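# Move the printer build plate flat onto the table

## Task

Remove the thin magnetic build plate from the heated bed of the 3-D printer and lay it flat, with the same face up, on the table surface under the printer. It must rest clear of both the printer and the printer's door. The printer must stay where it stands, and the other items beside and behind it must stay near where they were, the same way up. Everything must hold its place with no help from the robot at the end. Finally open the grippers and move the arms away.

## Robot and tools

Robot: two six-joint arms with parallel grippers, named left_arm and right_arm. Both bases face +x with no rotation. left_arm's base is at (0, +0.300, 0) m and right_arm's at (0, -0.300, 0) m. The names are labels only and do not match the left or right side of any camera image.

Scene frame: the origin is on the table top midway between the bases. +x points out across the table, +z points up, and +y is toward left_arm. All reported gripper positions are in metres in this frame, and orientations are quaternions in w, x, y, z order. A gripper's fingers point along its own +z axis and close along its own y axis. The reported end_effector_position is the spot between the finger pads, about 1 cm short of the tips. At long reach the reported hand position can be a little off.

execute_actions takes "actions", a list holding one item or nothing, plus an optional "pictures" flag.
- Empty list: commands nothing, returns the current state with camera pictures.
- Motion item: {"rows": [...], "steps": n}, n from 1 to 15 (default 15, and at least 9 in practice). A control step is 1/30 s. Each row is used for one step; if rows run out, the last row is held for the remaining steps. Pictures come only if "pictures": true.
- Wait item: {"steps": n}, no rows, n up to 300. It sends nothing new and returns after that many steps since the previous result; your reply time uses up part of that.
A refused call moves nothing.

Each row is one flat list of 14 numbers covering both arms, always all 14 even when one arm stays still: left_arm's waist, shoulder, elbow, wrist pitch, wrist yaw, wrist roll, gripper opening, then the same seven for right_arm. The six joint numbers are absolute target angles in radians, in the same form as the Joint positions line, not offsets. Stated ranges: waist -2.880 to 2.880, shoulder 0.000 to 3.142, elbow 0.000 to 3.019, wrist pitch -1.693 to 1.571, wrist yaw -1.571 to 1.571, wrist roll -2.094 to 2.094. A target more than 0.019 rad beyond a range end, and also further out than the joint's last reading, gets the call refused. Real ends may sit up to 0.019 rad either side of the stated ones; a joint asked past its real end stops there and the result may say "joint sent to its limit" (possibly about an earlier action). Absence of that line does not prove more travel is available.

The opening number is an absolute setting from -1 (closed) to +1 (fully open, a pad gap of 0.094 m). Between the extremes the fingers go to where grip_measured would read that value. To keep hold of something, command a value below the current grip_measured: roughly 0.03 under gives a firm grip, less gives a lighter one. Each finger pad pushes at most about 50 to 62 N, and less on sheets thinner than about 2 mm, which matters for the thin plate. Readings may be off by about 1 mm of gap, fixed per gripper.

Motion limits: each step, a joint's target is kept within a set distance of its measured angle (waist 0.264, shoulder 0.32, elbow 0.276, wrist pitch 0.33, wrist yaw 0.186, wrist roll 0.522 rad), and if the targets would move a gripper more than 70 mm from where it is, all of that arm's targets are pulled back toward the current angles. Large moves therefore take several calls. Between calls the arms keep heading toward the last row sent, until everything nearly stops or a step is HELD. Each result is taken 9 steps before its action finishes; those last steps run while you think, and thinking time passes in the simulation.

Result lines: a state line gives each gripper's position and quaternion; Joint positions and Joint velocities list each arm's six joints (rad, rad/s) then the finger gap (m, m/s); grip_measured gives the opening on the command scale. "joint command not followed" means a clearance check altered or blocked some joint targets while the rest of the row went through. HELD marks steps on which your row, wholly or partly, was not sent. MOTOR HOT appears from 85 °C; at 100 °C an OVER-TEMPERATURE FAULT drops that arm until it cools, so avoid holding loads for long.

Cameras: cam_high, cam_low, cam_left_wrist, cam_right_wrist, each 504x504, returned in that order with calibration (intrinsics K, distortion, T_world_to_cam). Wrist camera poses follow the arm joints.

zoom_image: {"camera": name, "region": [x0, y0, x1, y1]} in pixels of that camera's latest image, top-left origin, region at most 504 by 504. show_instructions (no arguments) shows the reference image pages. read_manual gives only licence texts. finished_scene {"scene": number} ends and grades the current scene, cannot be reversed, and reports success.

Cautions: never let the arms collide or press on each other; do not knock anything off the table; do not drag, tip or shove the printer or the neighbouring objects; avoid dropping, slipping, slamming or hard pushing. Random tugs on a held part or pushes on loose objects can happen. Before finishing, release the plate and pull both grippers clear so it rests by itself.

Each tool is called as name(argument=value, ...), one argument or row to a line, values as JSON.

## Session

show_instructions(
)

execute_actions(
  actions=[],
)

Reference images for this scene: printer card page 3.

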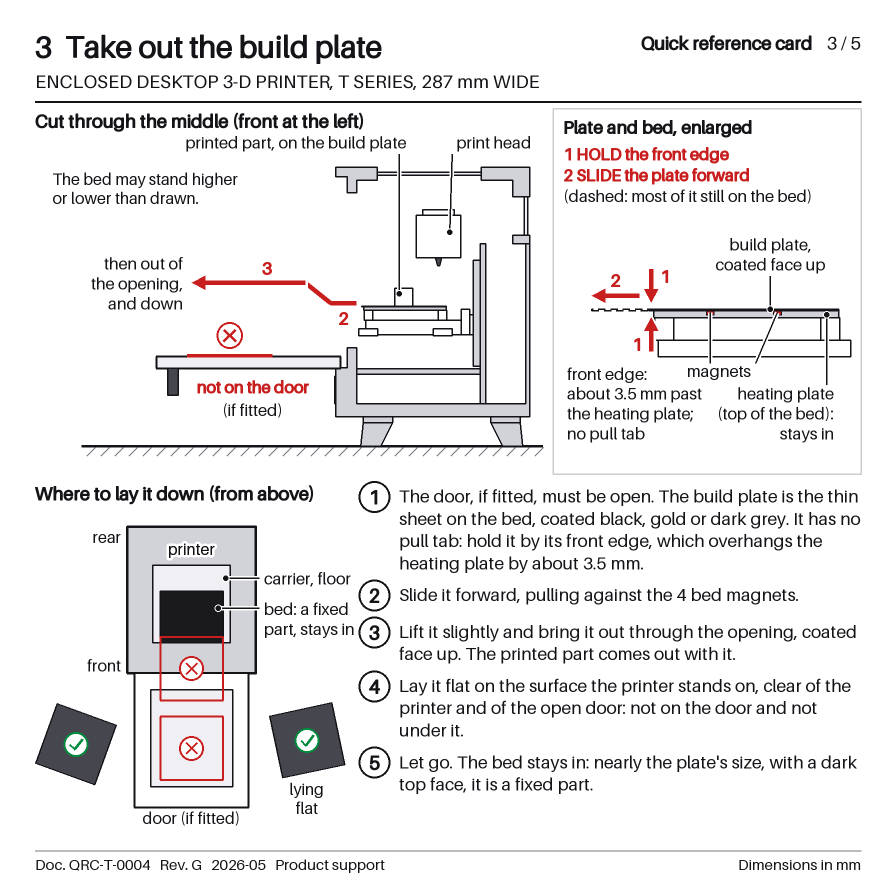

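Scene clock: 0.00 s of 4100.00 s.
left_arm: end_effector_position=(+0.5208, +0.3038, +0.4912) grip_measured=+1.000 end_effector_quat_wxyz=(+0.707, -0.004, +0.707, -0.006) | right_arm: end_effector_position=(+0.5163, -0.3074, +0.4839) grip_measured=+1.000 end_effector_quat_wxyz=(+0.700, +0.007, +0.714, -0.001)
Joint positions: left_arm=[ 0.014  1.051  1.046  0.006  0.017 -0.015  0.094] | right_arm=[-0.015  1.039  1.032 -0.011 -0.003  0.008  0.094]
Joint velocities: left_arm=[-0.005  0.005 -0.032  0.017  0.007 -0.007  0.   ] | right_arm=[-0.015 -0.005 -0.007  0.002  0.007 -0.051  0.   ]
Motor temperatures (°C, as the motors report them): left_arm=[27 27 28 28 28 27] | right_arm=[25 25 27 27 27 29]

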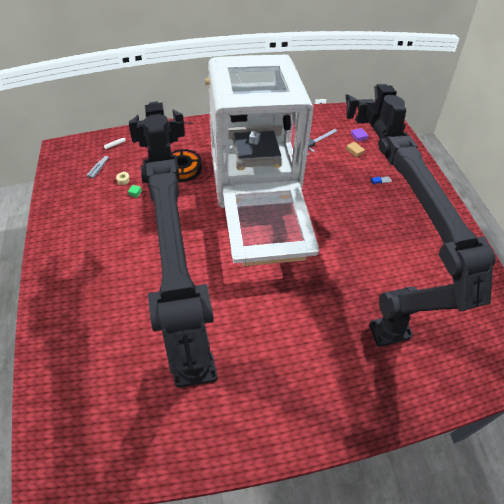

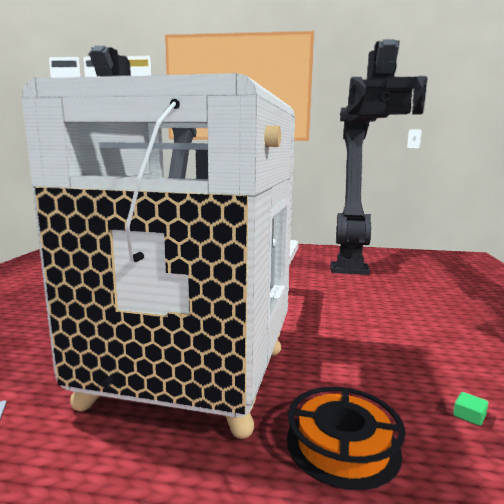

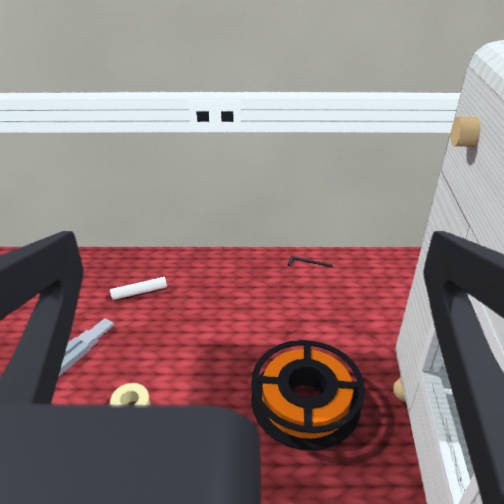

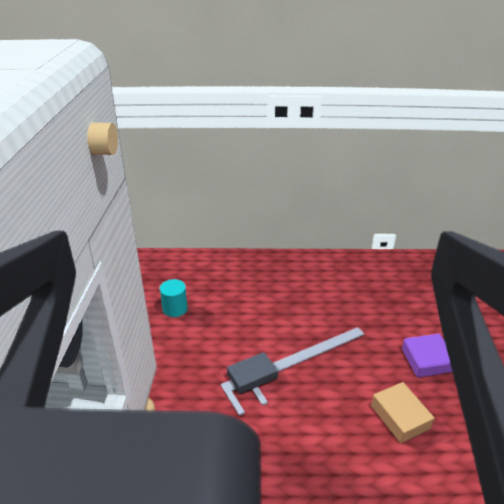

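zoom_image(
  camera="cam_high",
  region=[190, 40, 340, 280],
)

zoom_image(
  camera="cam_high",
  region=[215, 100, 315, 200],
)

Region (190, 40, 340, 280) of cam_high's 504x504 image, scaled by 2.100, with more detail than that image has; it fills the left 315 columns of this view, and the rest is white.

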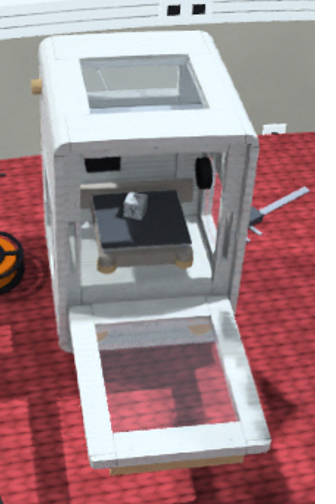

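Region (215, 100, 315, 200) of cam_high's 504x504 image, scaled by 5.040, with more detail than that image has.

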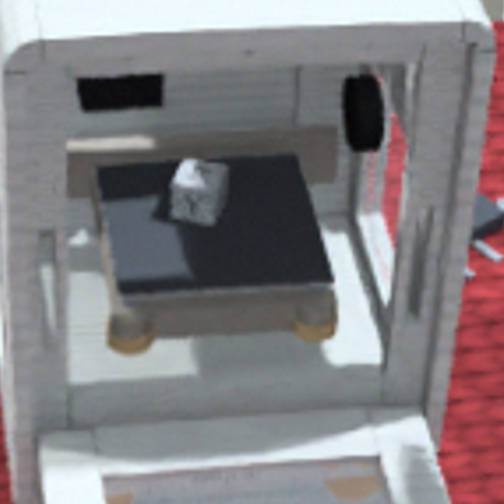

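execute_actions(
  actions=[
    {"rows": [[0.0121,1.051,1.0484,0.0079,0.0153,-0.0120,0.91,-0.015,1.039,1.032,-0.011,-0.003,0.008,1],[0.0064,1.051,1.0438,0.0134,0.0101,-0.0030,0.81,-0.015,1.039,1.032,-0.011,-0.003,0.008,1],[-0.0031,1.051,1.0362,0.0223,0.0016,0.0119,0.72,-0.015,1.039,1.032,-0.011,-0.003,0.008,1],[-0.0162,1.051,1.0262,0.0343,-0.0102,0.0329,0.63,-0.015,1.039,1.032,-0.011,-0.003,0.008,1],[-0.0328,1.051,1.014,0.0488,-0.0251,0.0592,0.54,-0.015,1.039,1.032,-0.011,-0.003,0.008,1],[-0.0527,1.051,1.0002,0.0651,-0.0430,0.0912,0.44,-0.015,1.039,1.032,-0.011,-0.003,0.008,1],[-0.0756,1.051,0.9855,0.0826,-0.0637,0.1283,0.35,-0.015,1.039,1.032,-0.011,-0.003,0.008,1],[-0.1014,1.051,0.9705,0.1004,-0.0870,0.1704,0.26,-0.015,1.039,1.032,-0.011,-0.003,0.008,1],[-0.1299,1.051,0.9558,0.1179,-0.1125,0.2170,0.17,-0.015,1.039,1.032,-0.011,-0.003,0.008,1],[-0.1605,1.0522,0.942,0.1355,-0.1401,0.2681,0.08,-0.015,1.039,1.032,-0.011,-0.003,0.008,1],[-0.1930,1.0559,0.9298,0.1536,-0.1694,0.3229,-0.02,-0.015,1.039,1.032,-0.011,-0.003,0.008,1],[-0.2272,1.0620,0.9198,0.1717,-0.2001,0.3813,-0.11,-0.015,1.039,1.032,-0.011,-0.003,0.008,1],[-0.2624,1.0705,0.9122,0.1891,-0.2319,0.4426,-0.20,-0.015,1.039,1.032,-0.011,-0.003,0.008,1],[-0.2985,1.0812,0.9076,0.2054,-0.2644,0.5065,-0.30,-0.015,1.039,1.032,-0.011,-0.003,0.008,1],[-0.335,1.0943,0.906,0.2203,-0.2973,0.5724,-0.39,-0.015,1.039,1.032,-0.011,-0.003,0.008,1]], "steps": 15},
  ],
)

execute_actions(
  actions=[
    {"rows": [[-0.3715,1.1094,0.906,0.2354,-0.3301,0.6399,-0.48,-0.015,1.039,1.032,-0.011,-0.003,0.008,1],[-0.4076,1.1266,0.906,0.2526,-0.3626,0.7084,-0.57,-0.015,1.039,1.032,-0.011,-0.003,0.008,1],[-0.4428,1.1456,0.906,0.2716,-0.3944,0.7775,-0.67,-0.015,1.039,1.032,-0.011,-0.003,0.008,1],[-0.4770,1.1664,0.906,0.2924,-0.4251,0.8466,-0.76,-0.015,1.039,1.032,-0.011,-0.003,0.008,1],[-0.5095,1.1887,0.906,0.3147,-0.4544,0.9151,-0.85,-0.015,1.039,1.032,-0.011,-0.003,0.008,1],[-0.5401,1.2125,0.906,0.3385,-0.4820,0.9826,-0.85,-0.015,1.039,1.032,-0.011,-0.003,0.008,1],[-0.5686,1.2375,0.906,0.3635,-0.5075,1.0485,-0.85,-0.015,1.039,1.032,-0.011,-0.003,0.008,1],[-0.5944,1.2635,0.906,0.3895,-0.5308,1.1124,-0.85,-0.015,1.039,1.032,-0.011,-0.003,0.008,1],[-0.6173,1.2904,0.906,0.4164,-0.5515,1.1738,-0.85,-0.015,1.039,1.032,-0.011,-0.003,0.008,1],[-0.6372,1.3179,0.906,0.4439,-0.5694,1.2321,-0.85,-0.015,1.039,1.032,-0.011,-0.003,0.008,1],[-0.6538,1.3458,0.906,0.4718,-0.5843,1.2869,-0.85,-0.015,1.039,1.032,-0.011,-0.003,0.008,1],[-0.6669,1.374,0.906,0.5,-0.5961,1.3380,-0.85,-0.015,1.039,1.032,-0.011,-0.003,0.008,1],[-0.6764,1.4022,0.906,0.5282,-0.6046,1.3846,-0.85,-0.015,1.039,1.032,-0.011,-0.003,0.008,1],[-0.6821,1.4301,0.906,0.5561,-0.6098,1.4267,-0.85,-0.015,1.039,1.032,-0.011,-0.003,0.008,1],[-0.684,1.4576,0.906,0.5836,-0.6115,1.4638,-0.85,-0.015,1.039,1.032,-0.011,-0.003,0.008,1]], "steps": 15},
  ],
)

execute_actions(
  actions=[
    {"rows": [[-0.684,1.4845,0.906,0.6105,-0.6115,1.4958,-0.85,-0.015,1.039,1.032,-0.011,-0.003,0.008,1],[-0.684,1.5105,0.906,0.6365,-0.6115,1.5221,-0.85,-0.015,1.039,1.032,-0.011,-0.003,0.008,1],[-0.684,1.5355,0.906,0.6615,-0.6115,1.5431,-0.85,-0.015,1.039,1.032,-0.011,-0.003,0.008,1],[-0.684,1.5593,0.906,0.6853,-0.6115,1.5580,-0.85,-0.015,1.039,1.032,-0.011,-0.003,0.008,1],[-0.684,1.5816,0.906,0.7076,-0.6115,1.5670,-0.85,-0.015,1.039,1.032,-0.011,-0.003,0.008,1],[-0.684,1.6024,0.906,0.7284,-0.6115,1.570,-0.85,-0.015,1.039,1.032,-0.011,-0.003,0.008,1],[-0.684,1.6214,0.906,0.7474,-0.6115,1.570,-0.85,-0.015,1.039,1.032,-0.011,-0.003,0.008,1],[-0.684,1.6386,0.906,0.7646,-0.6115,1.570,-0.85,-0.015,1.039,1.032,-0.011,-0.003,0.008,1],[-0.684,1.6537,0.906,0.7797,-0.6115,1.570,-0.85,-0.015,1.039,1.032,-0.011,-0.003,0.008,1],[-0.684,1.6668,0.906,0.7928,-0.6115,1.570,-0.85,-0.015,1.039,1.032,-0.011,-0.003,0.008,1],[-0.684,1.6775,0.906,0.8035,-0.6115,1.570,-0.85,-0.015,1.039,1.032,-0.011,-0.003,0.008,1],[-0.684,1.6860,0.906,0.8120,-0.6115,1.570,-0.85,-0.015,1.039,1.032,-0.011,-0.003,0.008,1],[-0.684,1.6921,0.906,0.8181,-0.6115,1.570,-0.85,-0.015,1.039,1.032,-0.011,-0.003,0.008,1],[-0.684,1.6958,0.906,0.8218,-0.6115,1.570,-0.85,-0.015,1.039,1.032,-0.011,-0.003,0.008,1],[-0.684,1.697,0.906,0.823,-0.6115,1.570,-0.85,-0.015,1.039,1.032,-0.011,-0.003,0.008,1]], "steps": 15},
  ],
  pictures=true,
)

execute_actions(
  actions=[
    {"steps": 18},
  ],
  pictures=true,
)

Scene clock: 8.57 s of 4100.00 s.
left_arm: end_effector_position=(+0.5206, +0.3020, +0.4837) grip_measured=+0.493 end_effector_quat_wxyz=(+0.707, -0.003, +0.707, +0.014) | right_arm: end_effector_position=(+0.5163, -0.3074, +0.4839) grip_measured=+1.000 end_effector_quat_wxyz=(+0.700, +0.007, +0.714, -0.001)
Joint positions: left_arm=[-0.005  1.051  1.028  0.022 -0.029  0.015  0.07 ] | right_arm=[-0.015  1.039  1.032 -0.011 -0.003  0.008  0.094]
Joint velocities: left_arm=[-0.347 -0.005 -0.31   0.315 -0.403  0.359 -0.103] | right_arm=[ 0.005 -0.015 -0.007  0.002 -0.037  0.095  0.   ]
Motor temperatures (°C, as the motors report them): left_arm=[27 27 31 28 28 27] | right_arm=[25 26 30 27 27 29]
Steps of this call (steps 1 to 90: nothing new was sent; then 5.37 s passed at rest; steps 91 to 96: the first 6 steps of this action). Readings (joint positions):
91: left_arm=[0.014 1.051 1.046 0.006 0.017 -0.015] | right_arm=[-0.015 1.039 1.032 -0.011 -0.003 0.008]
92: left_arm=[0.014 1.051 1.046 0.006 0.015 -0.015] | right_arm=[-0.015 1.039 1.032 -0.011 -0.003 0.008]
94: left_arm=[0.010 1.051 1.042 0.008 -0.001 -0.007] | right_arm=[-0.015 1.039 1.032 -0.011 -0.003 0.008]
96: the state above

Scene clock: 9.07 s of 4100.00 s.
left_arm: end_effector_position=(+0.5008, +0.1227, +0.4188) grip_measured=-0.837 end_effector_quat_wxyz=(+0.679, +0.242, +0.654, +0.231) | right_arm: end_effector_position=(+0.5163, -0.3074, +0.4839) grip_measured=+1.000 end_effector_quat_wxyz=(+0.700, +0.007, +0.714, -0.001)
Joint positions: left_arm=[-0.482  1.143  0.901  0.273 -0.455  0.698  0.008] | right_arm=[-0.015  1.039  1.032 -0.011 -0.003  0.008  0.094]
Joint velocities: left_arm=[-1.001  0.62   0.012  0.672 -0.711  1.795 -0.022] | right_arm=[-0.015 -0.005 -0.012 -0.007 -0.037 -0.066  0.   ]
Motor temperatures (°C, as the motors report them): left_arm=[27 27 31 28 28 27] | right_arm=[25 26 30 27 27 29]
Steps of this call (steps 1 to 9: the last 9 steps of your previous action; steps 10 to 15: the first 6 steps of this action). Readings (joint positions):
10: left_arm=[-0.302 1.067 0.902 0.175 -0.300 0.391] | right_arm=[-0.015 1.039 1.032 -0.011 -0.003 0.008]
11: left_arm=[-0.339 1.077 0.901 0.192 -0.333 0.449] | right_arm=[-0.015 1.039 1.032 -0.011 -0.003 0.008]
13: left_arm=[-0.413 1.105 0.901 0.232 -0.396 0.570] | right_arm=[-0.015 1.039 1.032 -0.011 -0.003 0.008]
15: the state above

Scene clock: 9.57 s of 4100.00 s.
left_arm: end_effector_position=(+0.5258, -0.0083, +0.2804) grip_measured=-0.848 end_effector_quat_wxyz=(+0.548, +0.490, +0.507, +0.449) | right_arm: end_effector_position=(+0.5163, -0.3074, +0.4839) grip_measured=+1.000 end_effector_quat_wxyz=(+0.700, +0.007, +0.714, -0.001)
Joint positions: left_arm=[-0.692  1.551  0.901  0.656 -0.609  1.459  0.007] | right_arm=[-0.015  1.039  1.032 -0.011 -0.003  0.008  0.094]
Joint velocities: left_arm=[ 0.024  0.669  0.012  0.652 -0.051  0.725 -0.001] | right_arm=[-0.005 -0.005 -0.007 -0.007 -0.007  0.051  0.   ]
Motor temperatures (°C, as the motors report them): left_arm=[27 27 31 28 28 27] | right_arm=[25 26 30 27 27 29]
Steps of this call (steps 1 to 9: the last 9 steps of your previous action; steps 10 to 15: the first 6 steps of this action). Readings (joint positions):
10: left_arm=[-0.690 1.421 0.901 0.531 -0.606 1.286] | right_arm=[-0.015 1.039 1.032 -0.011 -0.003 0.008]
11: left_arm=[-0.693 1.449 0.901 0.557 -0.606 1.330] | right_arm=[-0.015 1.039 1.032 -0.011 -0.003 0.008]
13: left_arm=[-0.693 1.503 0.901 0.609 -0.608 1.404] | right_arm=[-0.015 1.039 1.032 -0.011 -0.003 0.008]
15: the state above
camera_calibration (this result's frames):
cam_left_wrist: T_world_to_cam=[[0.00588852, -0.12488, -0.992154, 0.272867], [-0.519145, 0.847608, -0.109768, 0.313256], [0.854666, 0.515719, -0.0598399, -0.303984], [0, 0, 0, 1]] pos_world=[0.420823, -0.0746724, 0.286921]

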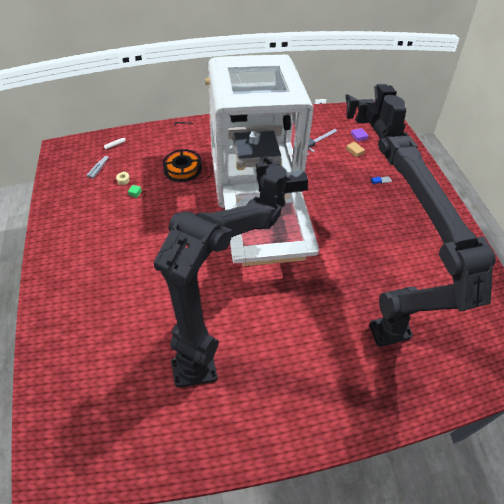

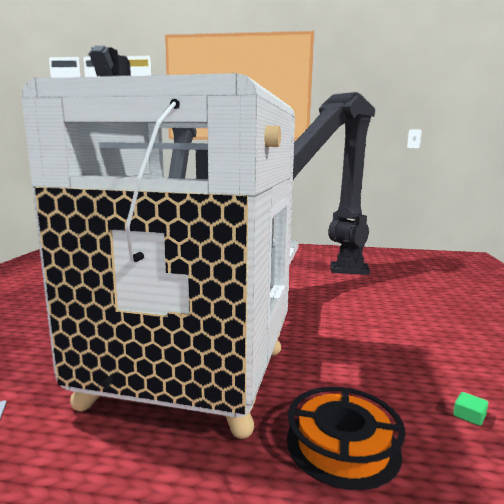

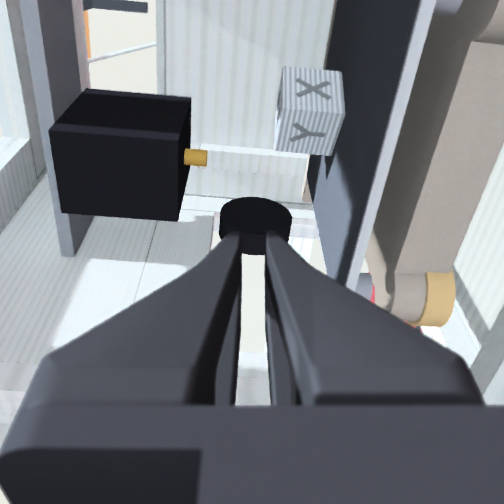

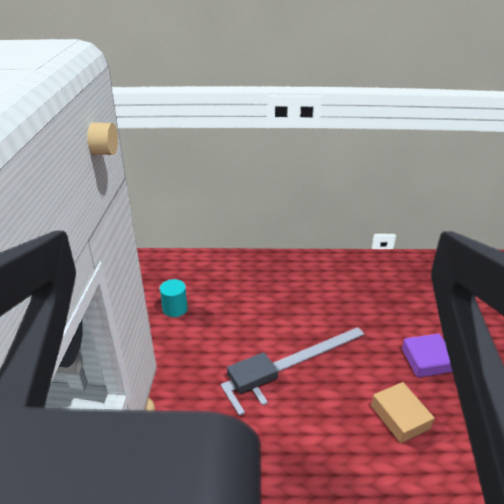

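Scene clock: 10.17 s of 4100.00 s.
left_arm: end_effector_position=(+0.5388, -0.0185, +0.2315) grip_measured=-0.848 end_effector_quat_wxyz=(+0.528, +0.512, +0.482, +0.476) | right_arm: end_effector_position=(+0.5163, -0.3074, +0.4839) grip_measured=+1.000 end_effector_quat_wxyz=(+0.700, +0.007, +0.714, -0.001)
Joint positions: left_arm=[-0.691  1.686  0.901  0.798 -0.609  1.556  0.007] | right_arm=[-0.015  1.039  1.032 -0.011 -0.003  0.008  0.094]
Joint velocities: left_arm=[ 0.005 -0.015  0.007  0.002 -0.007 -0.007 -0.   ] | right_arm=[-0.024 -0.005 -0.002 -0.017 -0.037 -0.051  0.   ]
Motor temperatures (°C, as the motors report them): left_arm=[27 27 31 28 28 27] | right_arm=[25 26 30 27 27 29]
Kept back: nothing.
Steps of this call (steps 1 to 9: the last 9 steps of your previous action; steps 10 to 18: the robot went on to your last target). Readings (joint positions):
1: left_arm=[-0.691 1.573 0.901 0.678 -0.609 1.478] | right_arm=[-0.015 1.039 1.032 -0.011 -0.003 0.008]
2: left_arm=[-0.691 1.594 0.901 0.698 -0.609 1.495] | right_arm=[-0.015 1.039 1.032 -0.011 -0.003 0.008]
4: left_arm=[-0.691 1.630 0.901 0.733 -0.609 1.517] | right_arm=[-0.015 1.039 1.032 -0.011 -0.003 0.008]
8: left_arm=[-0.691 1.676 0.901 0.779 -0.609 1.541] | right_arm=[-0.015 1.039 1.032 -0.011 -0.003 0.008]
18: the state above
camera_calibration (this result's frames):
cam_left_wrist: T_world_to_cam=[[0.0191915, -0.0330013, -0.999271, 0.219244], [-0.51945, 0.853648, -0.0381684, 0.307034], [0.854285, 0.519804, -0.000759773, -0.32621], [0, 0, 0, 1]] pos_world=[0.433957, -0.0852982, 0.230555]

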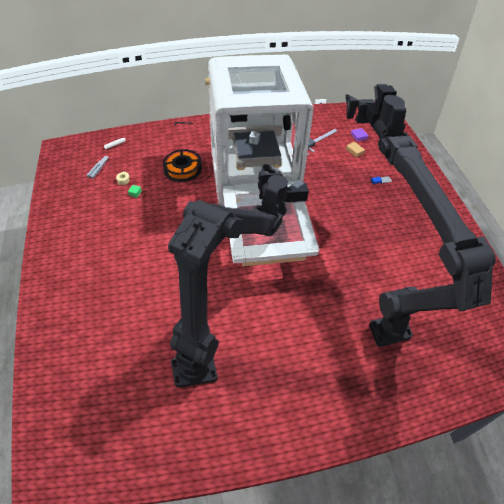

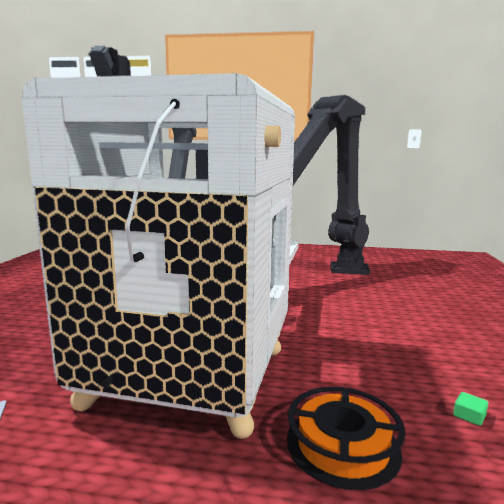

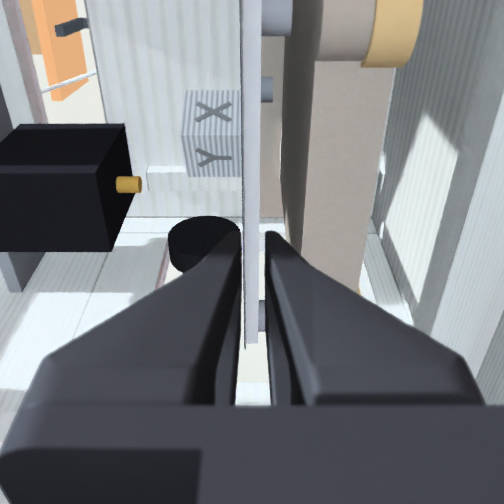

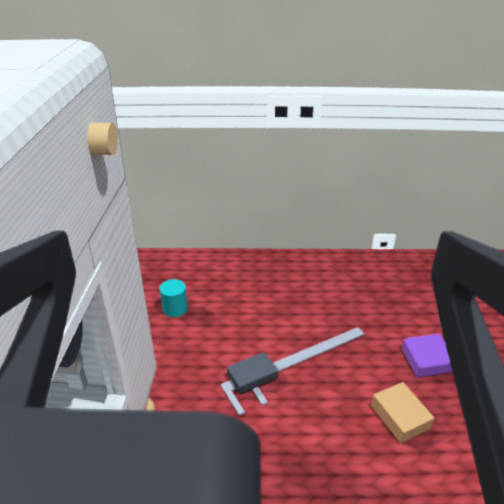

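zoom_image(
  camera="cam_left_wrist",
  region=[200, 200, 320, 370],
)

zoom_image(
  camera="cam_left_wrist",
  region=[200, 0, 320, 200],
)

Region (200, 200, 320, 370) of cam_left_wrist's 504x504 image, scaled by 2.965, with more detail than that image has; it fills the left 356 columns of this view, and the rest is white.

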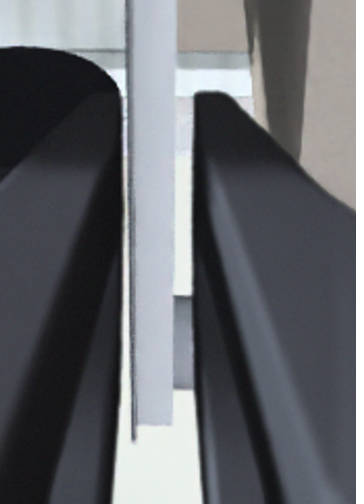

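Region (200, 0, 320, 200) of cam_left_wrist's 504x504 image, scaled by 2.520, with more detail than that image has; it fills the left 302 columns of this view, and the rest is white.

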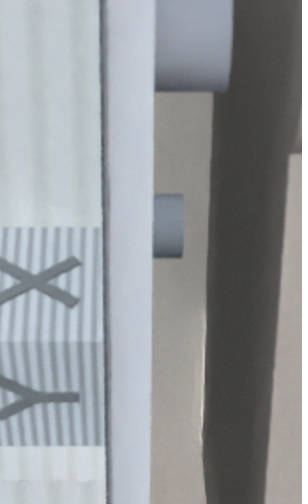

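execute_actions(
  actions=[
    {"rows": [[-0.684,1.700,0.918,0.814,-0.609,1.570,-0.85,-0.015,1.039,1.032,-0.011,-0.003,0.008,1],[-0.683,1.703,0.930,0.805,-0.607,1.570,-0.85,-0.015,1.039,1.032,-0.011,-0.003,0.008,1],[-0.681,1.706,0.940,0.797,-0.605,1.570,-0.85,-0.015,1.039,1.032,-0.011,-0.003,0.008,1],[-0.678,1.7085,0.9445,0.7955,-0.603,1.570,-0.85,-0.015,1.039,1.032,-0.011,-0.003,0.008,1],[-0.675,1.711,0.949,0.794,-0.6005,1.570,-0.85,-0.015,1.039,1.032,-0.011,-0.003,0.008,1],[-0.672,1.7135,0.9535,0.7925,-0.598,1.570,-0.85,-0.015,1.039,1.032,-0.011,-0.003,0.008,1],[-0.669,1.716,0.958,0.791,-0.5955,1.570,-0.85,-0.015,1.039,1.032,-0.011,-0.003,0.008,1],[-0.666,1.7185,0.9625,0.7895,-0.593,1.570,-0.85,-0.015,1.039,1.032,-0.011,-0.003,0.008,1],[-0.663,1.721,0.967,0.788,-0.5905,1.570,-0.85,-0.015,1.039,1.032,-0.011,-0.003,0.008,1],[-0.660,1.7235,0.9715,0.7865,-0.588,1.570,-0.85,-0.015,1.039,1.032,-0.011,-0.003,0.008,1],[-0.657,1.726,0.976,0.785,-0.5855,1.570,-0.85,-0.015,1.039,1.032,-0.011,-0.003,0.008,1],[-0.655,1.728,0.980,0.7835,-0.5835,1.570,-0.85,-0.015,1.039,1.032,-0.011,-0.003,0.008,1],[-0.653,1.730,0.983,0.782,-0.582,1.570,-0.85,-0.015,1.039,1.032,-0.011,-0.003,0.008,1],[-0.652,1.731,0.985,0.781,-0.581,1.570,-0.85,-0.015,1.039,1.032,-0.011,-0.003,0.008,1],[-0.651,1.732,0.986,0.780,-0.580,1.570,-0.85,-0.015,1.039,1.032,-0.011,-0.003,0.008,1]], "steps": 15},
  ],
)

execute_actions(
  actions=[
    {"steps": 16},
  ],
  pictures=true,
)

zoom_image(
  camera="cam_left_wrist",
  region=[210, 180, 300, 410],
)

zoom_image(
  camera="cam_left_wrist",
  region=[210, 0, 300, 230],
)

Scene clock: 18.80 s of 4100.00 s.
left_arm: end_effector_position=(+0.5398, -0.0181, +0.2315) grip_measured=-0.848 end_effector_quat_wxyz=(+0.529, +0.513, +0.481, +0.475) | right_arm: end_effector_position=(+0.5163, -0.3074, +0.4839) grip_measured=+1.000 end_effector_quat_wxyz=(+0.700, +0.007, +0.714, -0.001)
Joint positions: left_arm=[-0.688  1.686  0.902  0.798 -0.602  1.557  0.007] | right_arm=[-0.015  1.039  1.032 -0.011 -0.003  0.008  0.094]
Joint velocities: left_arm=[ 0.044 -0.015  0.012 -0.027 -0.007 -0.007 -0.   ] | right_arm=[ 0.005 -0.024 -0.002  0.007  0.022 -0.007  0.   ]
Motor temperatures (°C, as the motors report them): left_arm=[27 27 31 28 28 27] | right_arm=[25 26 31 28 27 29]
Steps of this call (steps 1 to 15: the robot went on to your last target; steps 16 to 90: nothing new was sent; then 5.43 s passed at rest; steps 91 to 96: the first 6 steps of this action). Readings (joint positions):
91: left_arm=[-0.691 1.686 0.901 0.798 -0.609 1.557] | right_arm=[-0.015 1.039 1.032 -0.011 -0.003 0.008]
92: left_arm=[-0.691 1.686 0.901 0.798 -0.609 1.557] | right_arm=[-0.015 1.039 1.032 -0.011 -0.003 0.008]
94: left_arm=[-0.690 1.686 0.901 0.798 -0.607 1.557] | right_arm=[-0.015 1.039 1.032 -0.011 -0.003 0.008]
96: the state above

Scene clock: 19.33 s of 4100.00 s.
left_arm: end_effector_position=(+0.5597, -0.0107, +0.2367) grip_measured=-0.848 end_effector_quat_wxyz=(+0.530, +0.505, +0.483, +0.480) | right_arm: end_effector_position=(+0.5163, -0.3074, +0.4839) grip_measured=+1.000 end_effector_quat_wxyz=(+0.700, +0.007, +0.714, -0.001)
Joint positions: left_arm=[-0.654  1.708  0.94   0.795 -0.582  1.558  0.007] | right_arm=[-0.015  1.039  1.032 -0.011 -0.003  0.008  0.094]
Joint velocities: left_arm=[-0.005  0.005  0.007  0.002  0.007 -0.037 -0.001] | right_arm=[ 0.005 -0.015 -0.002  0.002 -0.022 -0.022  0.   ]
Motor temperatures (°C, as the motors report them): left_arm=[27 27 31 28 28 27] | right_arm=[25 26 31 28 27 29]
Kept back: nothing.
Steps of this call (steps 1 to 9: the last 9 steps of your previous action; steps 10 to 16: the robot went on to your last target). Readings (joint positions):
1: left_arm=[-0.686 1.687 0.903 0.798 -0.600 1.558] | right_arm=[-0.015 1.039 1.032 -0.011 -0.003 0.008]
2: left_arm=[-0.683 1.689 0.905 0.798 -0.597 1.558] | right_arm=[-0.015 1.039 1.032 -0.011 -0.003 0.008]
4: left_arm=[-0.676 1.693 0.913 0.798 -0.592 1.558] | right_arm=[-0.015 1.039 1.032 -0.011 -0.003 0.008]
8: left_arm=[-0.661 1.704 0.932 0.798 -0.585 1.558] | right_arm=[-0.015 1.039 1.032 -0.011 -0.003 0.008]
16: the state above
camera_calibration (this result's frames):
cam_left_wrist: T_world_to_cam=[[0.0310845, -0.03884, -0.998762, 0.217432], [-0.52742, 0.848167, -0.0493986, 0.318478], [0.849036, 0.528303, 0.00587983, -0.346646], [0, 0, 0, 1]] pos_world=[0.455528, -0.0785436, 0.234933]

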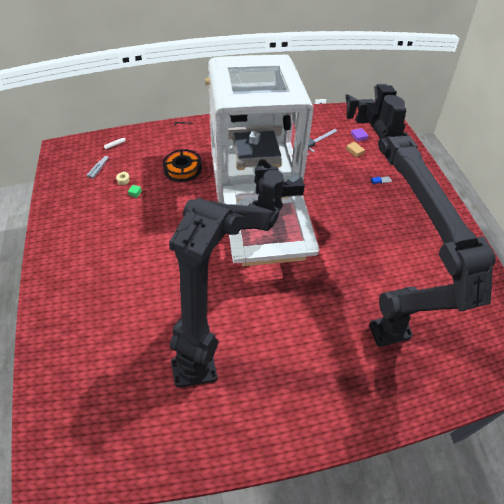

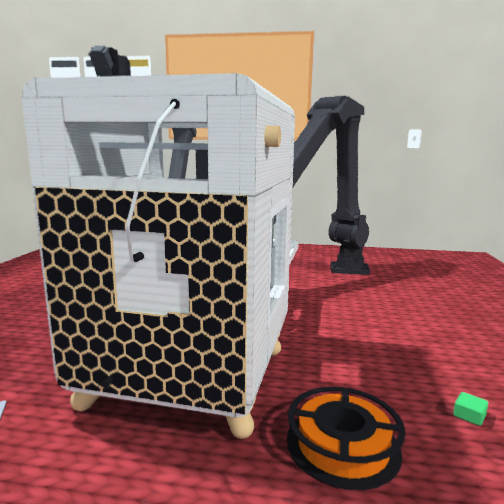

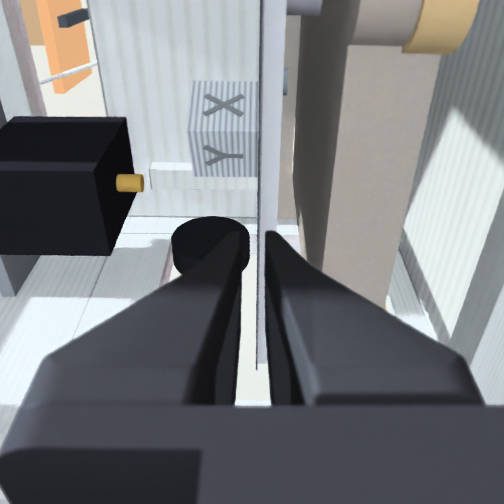

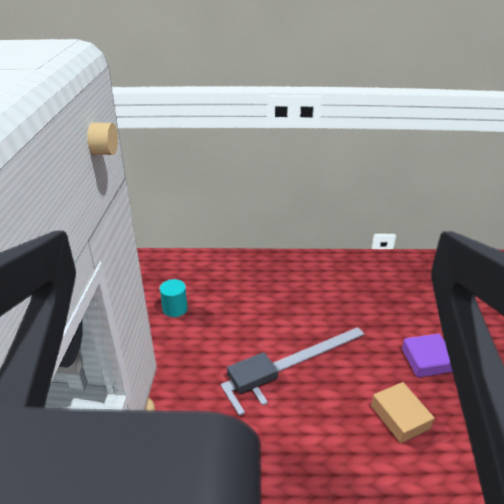

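Region (210, 180, 300, 410) of cam_left_wrist's 504x504 image, scaled by 2.191, with more detail than that image has; it fills the left 197 columns of this view, and the rest is white.

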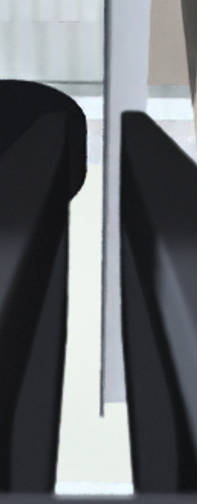

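Region (210, 0, 300, 230) of cam_left_wrist's 504x504 image, scaled by 2.191, with more detail than that image has; it fills the left 197 columns of this view, and the rest is white.

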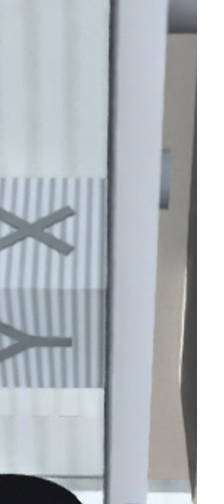

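execute_actions(
  actions=[],
)

Scene clock: 22.67 s of 4100.00 s.
left_arm: end_effector_position=(+0.5597, -0.0107, +0.2367) grip_measured=-0.848 end_effector_quat_wxyz=(+0.530, +0.505, +0.483, +0.480) | right_arm: end_effector_position=(+0.5163, -0.3074, +0.4839) grip_measured=+1.000 end_effector_quat_wxyz=(+0.700, +0.007, +0.714, -0.001)
Joint positions: left_arm=[-0.654  1.708  0.94   0.795 -0.582  1.558  0.007] | right_arm=[-0.015  1.039  1.032 -0.011 -0.003  0.008  0.094]
Joint velocities: left_arm=[ 0.005  0.005 -0.002  0.007  0.022  0.051  0.   ] | right_arm=[-0.005 -0.005  0.002 -0.007  0.037 -0.022  0.   ]
Motor temperatures (°C, as the motors report them): left_arm=[27 27 31 28 28 27] | right_arm=[25 26 31 28 27 29]
Kept back: nothing.
Steps of this call (steps 1 to 15: the robot went on to your last target; steps 16 to 90: nothing new was sent; then 0.33 s passed at rest). Readings (joint positions):
1: left_arm=[-0.654 1.708 0.940 0.795 -0.582 1.558] | right_arm=[-0.015 1.039 1.032 -0.011 -0.003 0.008]
2: left_arm=[-0.654 1.708 0.940 0.795 -0.582 1.558] | right_arm=[-0.015 1.039 1.032 -0.011 -0.003 0.008]
4: left_arm=[-0.654 1.708 0.940 0.795 -0.582 1.558] | right_arm=[-0.015 1.039 1.032 -0.011 -0.003 0.008]
8: left_arm=[-0.654 1.708 0.940 0.795 -0.582 1.558] | right_arm=[-0.015 1.039 1.032 -0.011 -0.003 0.008]
90: the state above
All arms were judged still, so your last target was given up. Only a new action makes them travel on or press farther. Fingers that are still opening or closing keep moving.
camera_calibration (this result's frames):
cam_left_wrist: T_world_to_cam=[[0.0310845, -0.03884, -0.998762, 0.217432], [-0.52742, 0.848167, -0.0493986, 0.318478], [0.849036, 0.528303, 0.00587983, -0.346646], [0, 0, 0, 1]] pos_world=[0.455528, -0.0785436, 0.234933]

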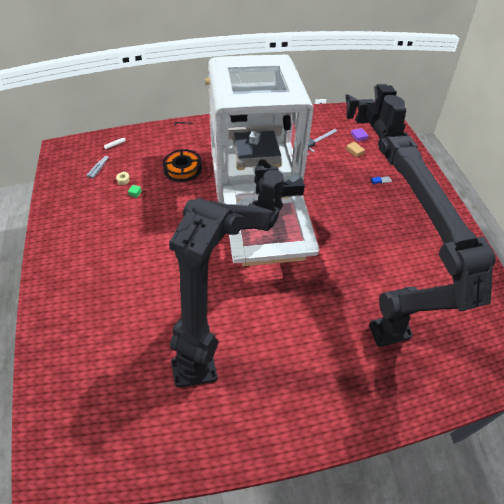

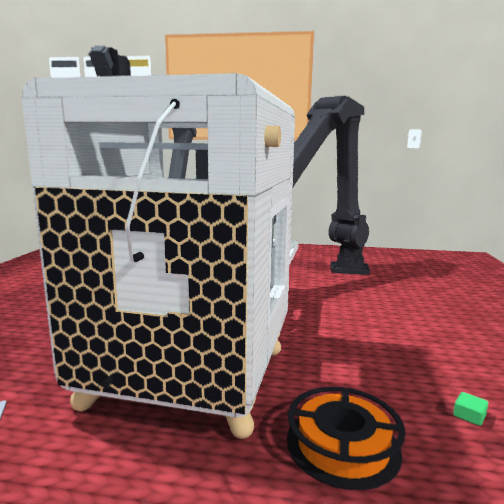

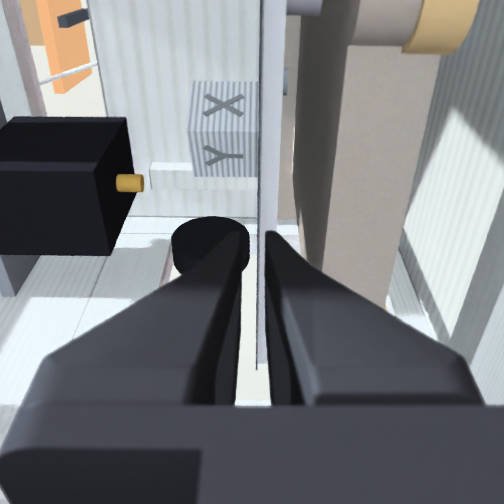

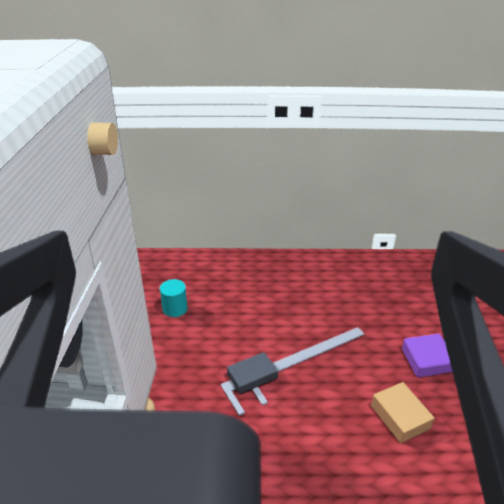

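execute_actions(
  actions=[
    {"rows": [[-0.651,1.732,0.986,0.778,-0.580,1.570,-0.85,-0.015,1.039,1.032,-0.011,-0.003,0.008,1],[-0.651,1.732,0.986,0.776,-0.580,1.570,-0.85,-0.015,1.039,1.032,-0.011,-0.003,0.008,1],[-0.651,1.732,0.986,0.774,-0.580,1.570,-0.85,-0.015,1.039,1.032,-0.011,-0.003,0.008,1],[-0.651,1.732,0.986,0.772,-0.580,1.570,-0.85,-0.015,1.039,1.032,-0.011,-0.003,0.008,1]], "steps": 12},
  ],
)

execute_actions(
  actions=[
    {"steps": 12},
  ],
  pictures=true,
)

Scene clock: 23.10 s of 4100.00 s.
left_arm: end_effector_position=(+0.5597, -0.0107, +0.2362) grip_measured=-0.848 end_effector_quat_wxyz=(+0.529, +0.506, +0.483, +0.480) | right_arm: end_effector_position=(+0.5163, -0.3074, +0.4839) grip_measured=+1.000 end_effector_quat_wxyz=(+0.700, +0.007, +0.714, -0.001)
Joint positions: left_arm=[-0.654  1.708  0.94   0.793 -0.582  1.558  0.007] | right_arm=[-0.015  1.039  1.032 -0.011 -0.003  0.008  0.094]
Joint velocities: left_arm=[-0.015  0.005 -0.002 -0.051 -0.022 -0.022 -0.001] | right_arm=[-0.015 -0.015  0.002  0.007 -0.007 -0.037  0.   ]
Motor temperatures (°C, as the motors report them): left_arm=[27 27 31 28 28 27] | right_arm=[25 26 31 28 27 29]
Steps of this call (steps 1 to 10: nothing new was sent; steps 11 to 13: the first 3 steps of this action). Readings (joint positions):
11: left_arm=[-0.654 1.708 0.940 0.795 -0.582 1.558] | right_arm=[-0.015 1.039 1.032 -0.011 -0.003 0.008]
12: left_arm=[-0.654 1.708 0.940 0.794 -0.582 1.558] | right_arm=[-0.015 1.039 1.032 -0.011 -0.003 0.008]
13: the state above

Scene clock: 23.50 s of 4100.00 s.
left_arm: end_effector_position=(+0.5598, -0.0108, +0.2349) grip_measured=-0.848 end_effector_quat_wxyz=(+0.527, +0.508, +0.484, +0.479) | right_arm: end_effector_position=(+0.5163, -0.3074, +0.4839) grip_measured=+1.000 end_effector_quat_wxyz=(+0.700, +0.007, +0.714, -0.001)
Joint positions: left_arm=[-0.654  1.708  0.94   0.787 -0.582  1.558  0.007] | right_arm=[-0.015  1.039  1.032 -0.011 -0.003  0.008  0.094]
Joint velocities: left_arm=[-0.005  0.005 -0.002 -0.002 -0.007  0.051 -0.   ] | right_arm=[ 0.005  0.015  0.007 -0.007 -0.037  0.022  0.   ]
Motor temperatures (°C, as the motors report them): left_arm=[27 27 31 28 28 27] | right_arm=[25 26 31 28 27 29]
Kept back: nothing.
Steps of this call (steps 1 to 9: the last 9 steps of your previous action; steps 10 to 12: the robot went on to your last target). Readings (joint positions):
1: left_arm=[-0.654 1.708 0.940 0.791 -0.582 1.558] | right_arm=[-0.015 1.039 1.032 -0.011 -0.003 0.008]
2: left_arm=[-0.654 1.708 0.940 0.789 -0.582 1.558] | right_arm=[-0.015 1.039 1.032 -0.011 -0.003 0.008]
4: left_arm=[-0.654 1.708 0.940 0.787 -0.582 1.558] | right_arm=[-0.015 1.039 1.032 -0.011 -0.003 0.008]
8: left_arm=[-0.654 1.708 0.940 0.787 -0.582 1.558] | right_arm=[-0.015 1.039 1.032 -0.011 -0.003 0.008]
12: the state above
camera_calibration (this result's frames):
cam_left_wrist: T_world_to_cam=[[0.0244232, -0.033742, -0.999132, 0.219476], [-0.527399, 0.848601, -0.0415503, 0.316628], [0.849266, 0.527957, 0.00293006, -0.346051], [0, 0, 0, 1]] pos_world=[0.455519, -0.0785853, 0.233455]

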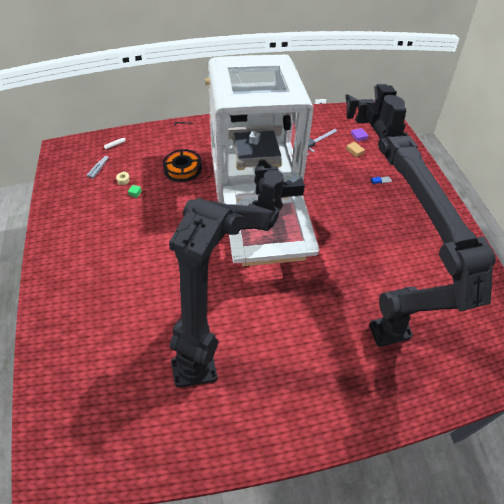

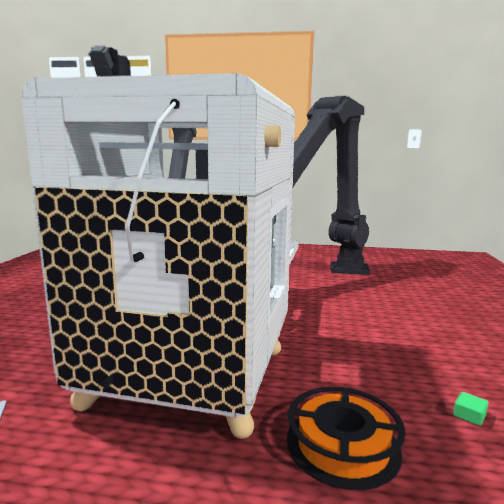

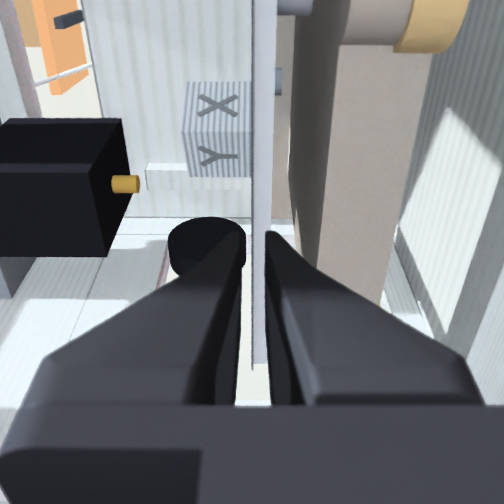

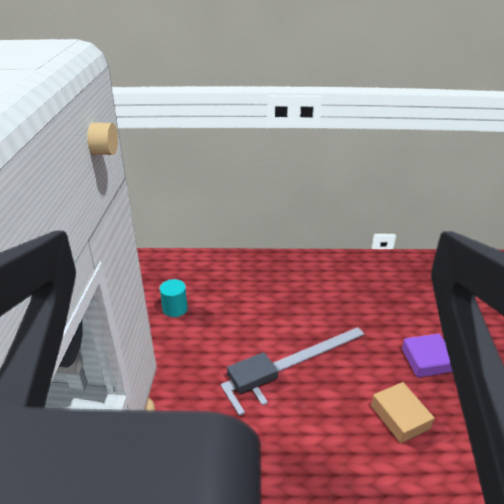

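zoom_image(
  camera="cam_left_wrist",
  region=[200, 180, 310, 400],
)

Region (200, 180, 310, 400) of cam_left_wrist's 504x504 image, scaled by 2.291, with more detail than that image has.

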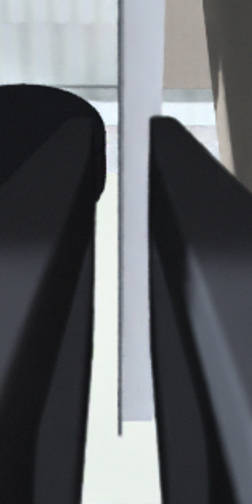

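execute_actions(
  actions=[
    {"rows": [[-0.6505,1.7329,0.9873,0.7716,-0.5795,1.570,-0.85,-0.015,1.039,1.032,-0.011,-0.003,0.008,1],[-0.6494,1.7346,0.9898,0.7708,-0.5784,1.570,-0.85,-0.015,1.039,1.032,-0.011,-0.003,0.008,1],[-0.6483,1.7364,0.9923,0.7700,-0.5773,1.570,-0.85,-0.015,1.039,1.032,-0.011,-0.003,0.008,1],[-0.6472,1.7381,0.9948,0.7693,-0.5762,1.570,-0.85,-0.015,1.039,1.032,-0.011,-0.003,0.008,1],[-0.6461,1.7398,0.9973,0.7685,-0.5751,1.570,-0.85,-0.015,1.039,1.032,-0.011,-0.003,0.008,1],[-0.6450,1.7416,0.9999,0.7677,-0.5740,1.570,-0.85,-0.015,1.039,1.032,-0.011,-0.003,0.008,1],[-0.6439,1.7433,1.0024,0.7669,-0.5729,1.570,-0.85,-0.015,1.039,1.032,-0.011,-0.003,0.008,1],[-0.6428,1.7451,1.0049,0.7661,-0.5718,1.570,-0.85,-0.015,1.039,1.032,-0.011,-0.003,0.008,1],[-0.6417,1.7468,1.0074,0.7654,-0.5707,1.570,-0.85,-0.015,1.039,1.032,-0.011,-0.003,0.008,1],[-0.6406,1.7485,1.0099,0.7646,-0.5696,1.570,-0.85,-0.015,1.039,1.032,-0.011,-0.003,0.008,1],[-0.6395,1.7503,1.0125,0.7638,-0.5685,1.570,-0.85,-0.015,1.039,1.032,-0.011,-0.003,0.008,1],[-0.6384,1.7520,1.0150,0.7630,-0.5674,1.570,-0.85,-0.015,1.039,1.032,-0.011,-0.003,0.008,1],[-0.6379,1.7529,1.0162,0.7626,-0.5668,1.570,-0.85,-0.015,1.039,1.032,-0.011,-0.003,0.008,1]], "steps": 15},
  ],
)

execute_actions(
  actions=[
    {"steps": 16},
  ],
  pictures=true,
)

Scene clock: 28.83 s of 4100.00 s.
left_arm: end_effector_position=(+0.5612, -0.0127, +0.2347) grip_measured=-0.848 end_effector_quat_wxyz=(+0.528, +0.509, +0.483, +0.478) | right_arm: end_effector_position=(+0.5163, -0.3074, +0.4839) grip_measured=+1.000 end_effector_quat_wxyz=(+0.700, +0.007, +0.714, -0.001)
Joint positions: left_arm=[-0.654  1.712  0.945  0.785 -0.577  1.558  0.007] | right_arm=[-0.015  1.039  1.032 -0.011 -0.003  0.008  0.094]
Joint velocities: left_arm=[-0.005  0.054  0.081 -0.051  0.037 -0.051 -0.001] | right_arm=[-0.015  0.015  0.007  0.017 -0.051  0.022  0.   ]
Motor temperatures (°C, as the motors report them): left_arm=[27 28 32 28 28 27] | right_arm=[25 26 31 28 27 29]
Steps of this call (steps 1 to 15: the robot went on to your last target; steps 16 to 90: nothing new was sent; then 2.13 s passed at rest; steps 91 to 96: the first 6 steps of this action). Readings (joint positions):
91: left_arm=[-0.654 1.708 0.940 0.787 -0.582 1.558] | right_arm=[-0.015 1.039 1.032 -0.011 -0.003 0.008]
92: left_arm=[-0.654 1.708 0.940 0.787 -0.581 1.558] | right_arm=[-0.015 1.039 1.032 -0.011 -0.003 0.008]
94: left_arm=[-0.654 1.709 0.941 0.786 -0.579 1.558] | right_arm=[-0.015 1.039 1.032 -0.011 -0.003 0.008]
96: the state above

Scene clock: 29.37 s of 4100.00 s.
left_arm: end_effector_position=(+0.5706, -0.0127, +0.2339) grip_measured=-0.848 end_effector_quat_wxyz=(+0.527, +0.509, +0.483, +0.479) | right_arm: end_effector_position=(+0.5163, -0.3074, +0.4839) grip_measured=+1.000 end_effector_quat_wxyz=(+0.700, +0.007, +0.714, -0.001)
Joint positions: left_arm=[-0.644  1.729  0.968  0.777 -0.569  1.558  0.007] | right_arm=[-0.015  1.039  1.032 -0.011 -0.003  0.008  0.094]
Joint velocities: left_arm=[-0.005 -0.005  0.007  0.002 -0.037  0.037  0.001] | right_arm=[ 0.005 -0.015 -0.012  0.002 -0.007  0.051  0.   ]
Motor temperatures (°C, as the motors report them): left_arm=[27 28 32 28 28 27] | right_arm=[25 26 31 28 27 29]
Kept back: nothing.
Steps of this call (steps 1 to 9: the last 9 steps of your previous action; steps 10 to 16: the robot went on to your last target). Readings (joint positions):
1: left_arm=[-0.654 1.714 0.948 0.784 -0.576 1.558] | right_arm=[-0.015 1.039 1.032 -0.011 -0.003 0.008]
2: left_arm=[-0.653 1.716 0.951 0.783 -0.575 1.558] | right_arm=[-0.015 1.039 1.032 -0.011 -0.003 0.008]
4: left_arm=[-0.652 1.720 0.957 0.781 -0.572 1.558] | right_arm=[-0.015 1.039 1.032 -0.011 -0.003 0.008]
8: left_arm=[-0.647 1.727 0.966 0.778 -0.569 1.558] | right_arm=[-0.015 1.039 1.032 -0.011 -0.003 0.008]
16: the state above
camera_calibration (this result's frames):
cam_left_wrist: T_world_to_cam=[[0.0229669, -0.0324629, -0.999209, 0.219037], [-0.525514, 0.849859, -0.0396897, 0.322458], [0.850475, 0.526009, 0.00245889, -0.354778], [0, 0, 0, 1]] pos_world=[0.466155, -0.0803162, 0.232534]

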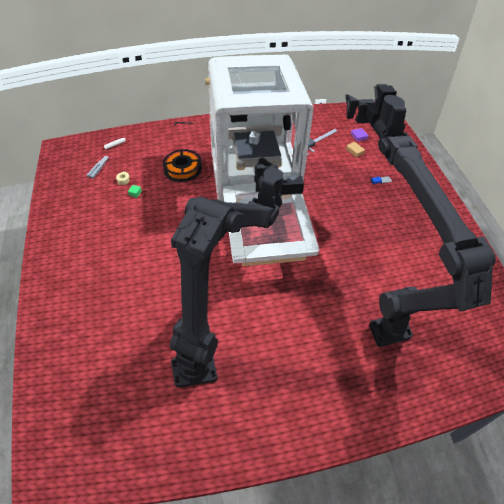

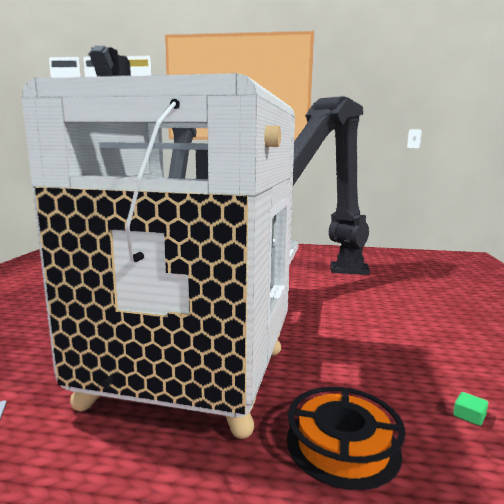

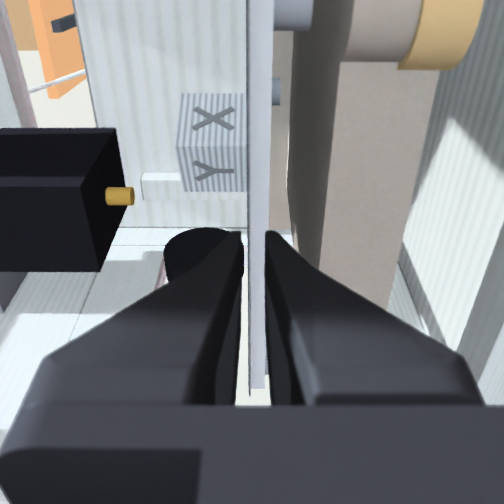

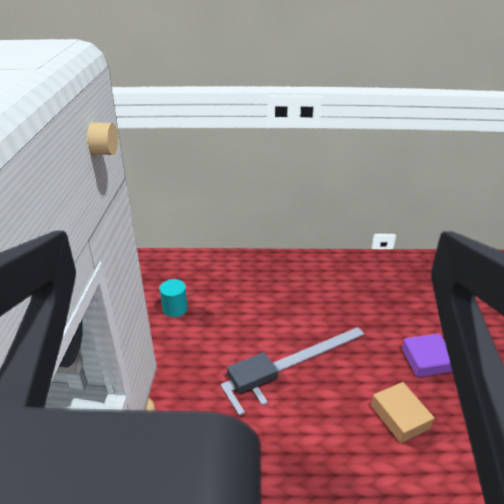

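zoom_image(
  camera="cam_left_wrist",
  region=[200, 190, 310, 410],
)

Region (200, 190, 310, 410) of cam_left_wrist's 504x504 image, scaled by 2.291, with more detail than that image has.

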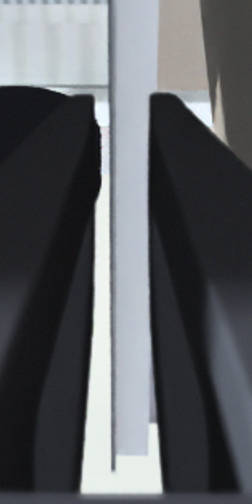

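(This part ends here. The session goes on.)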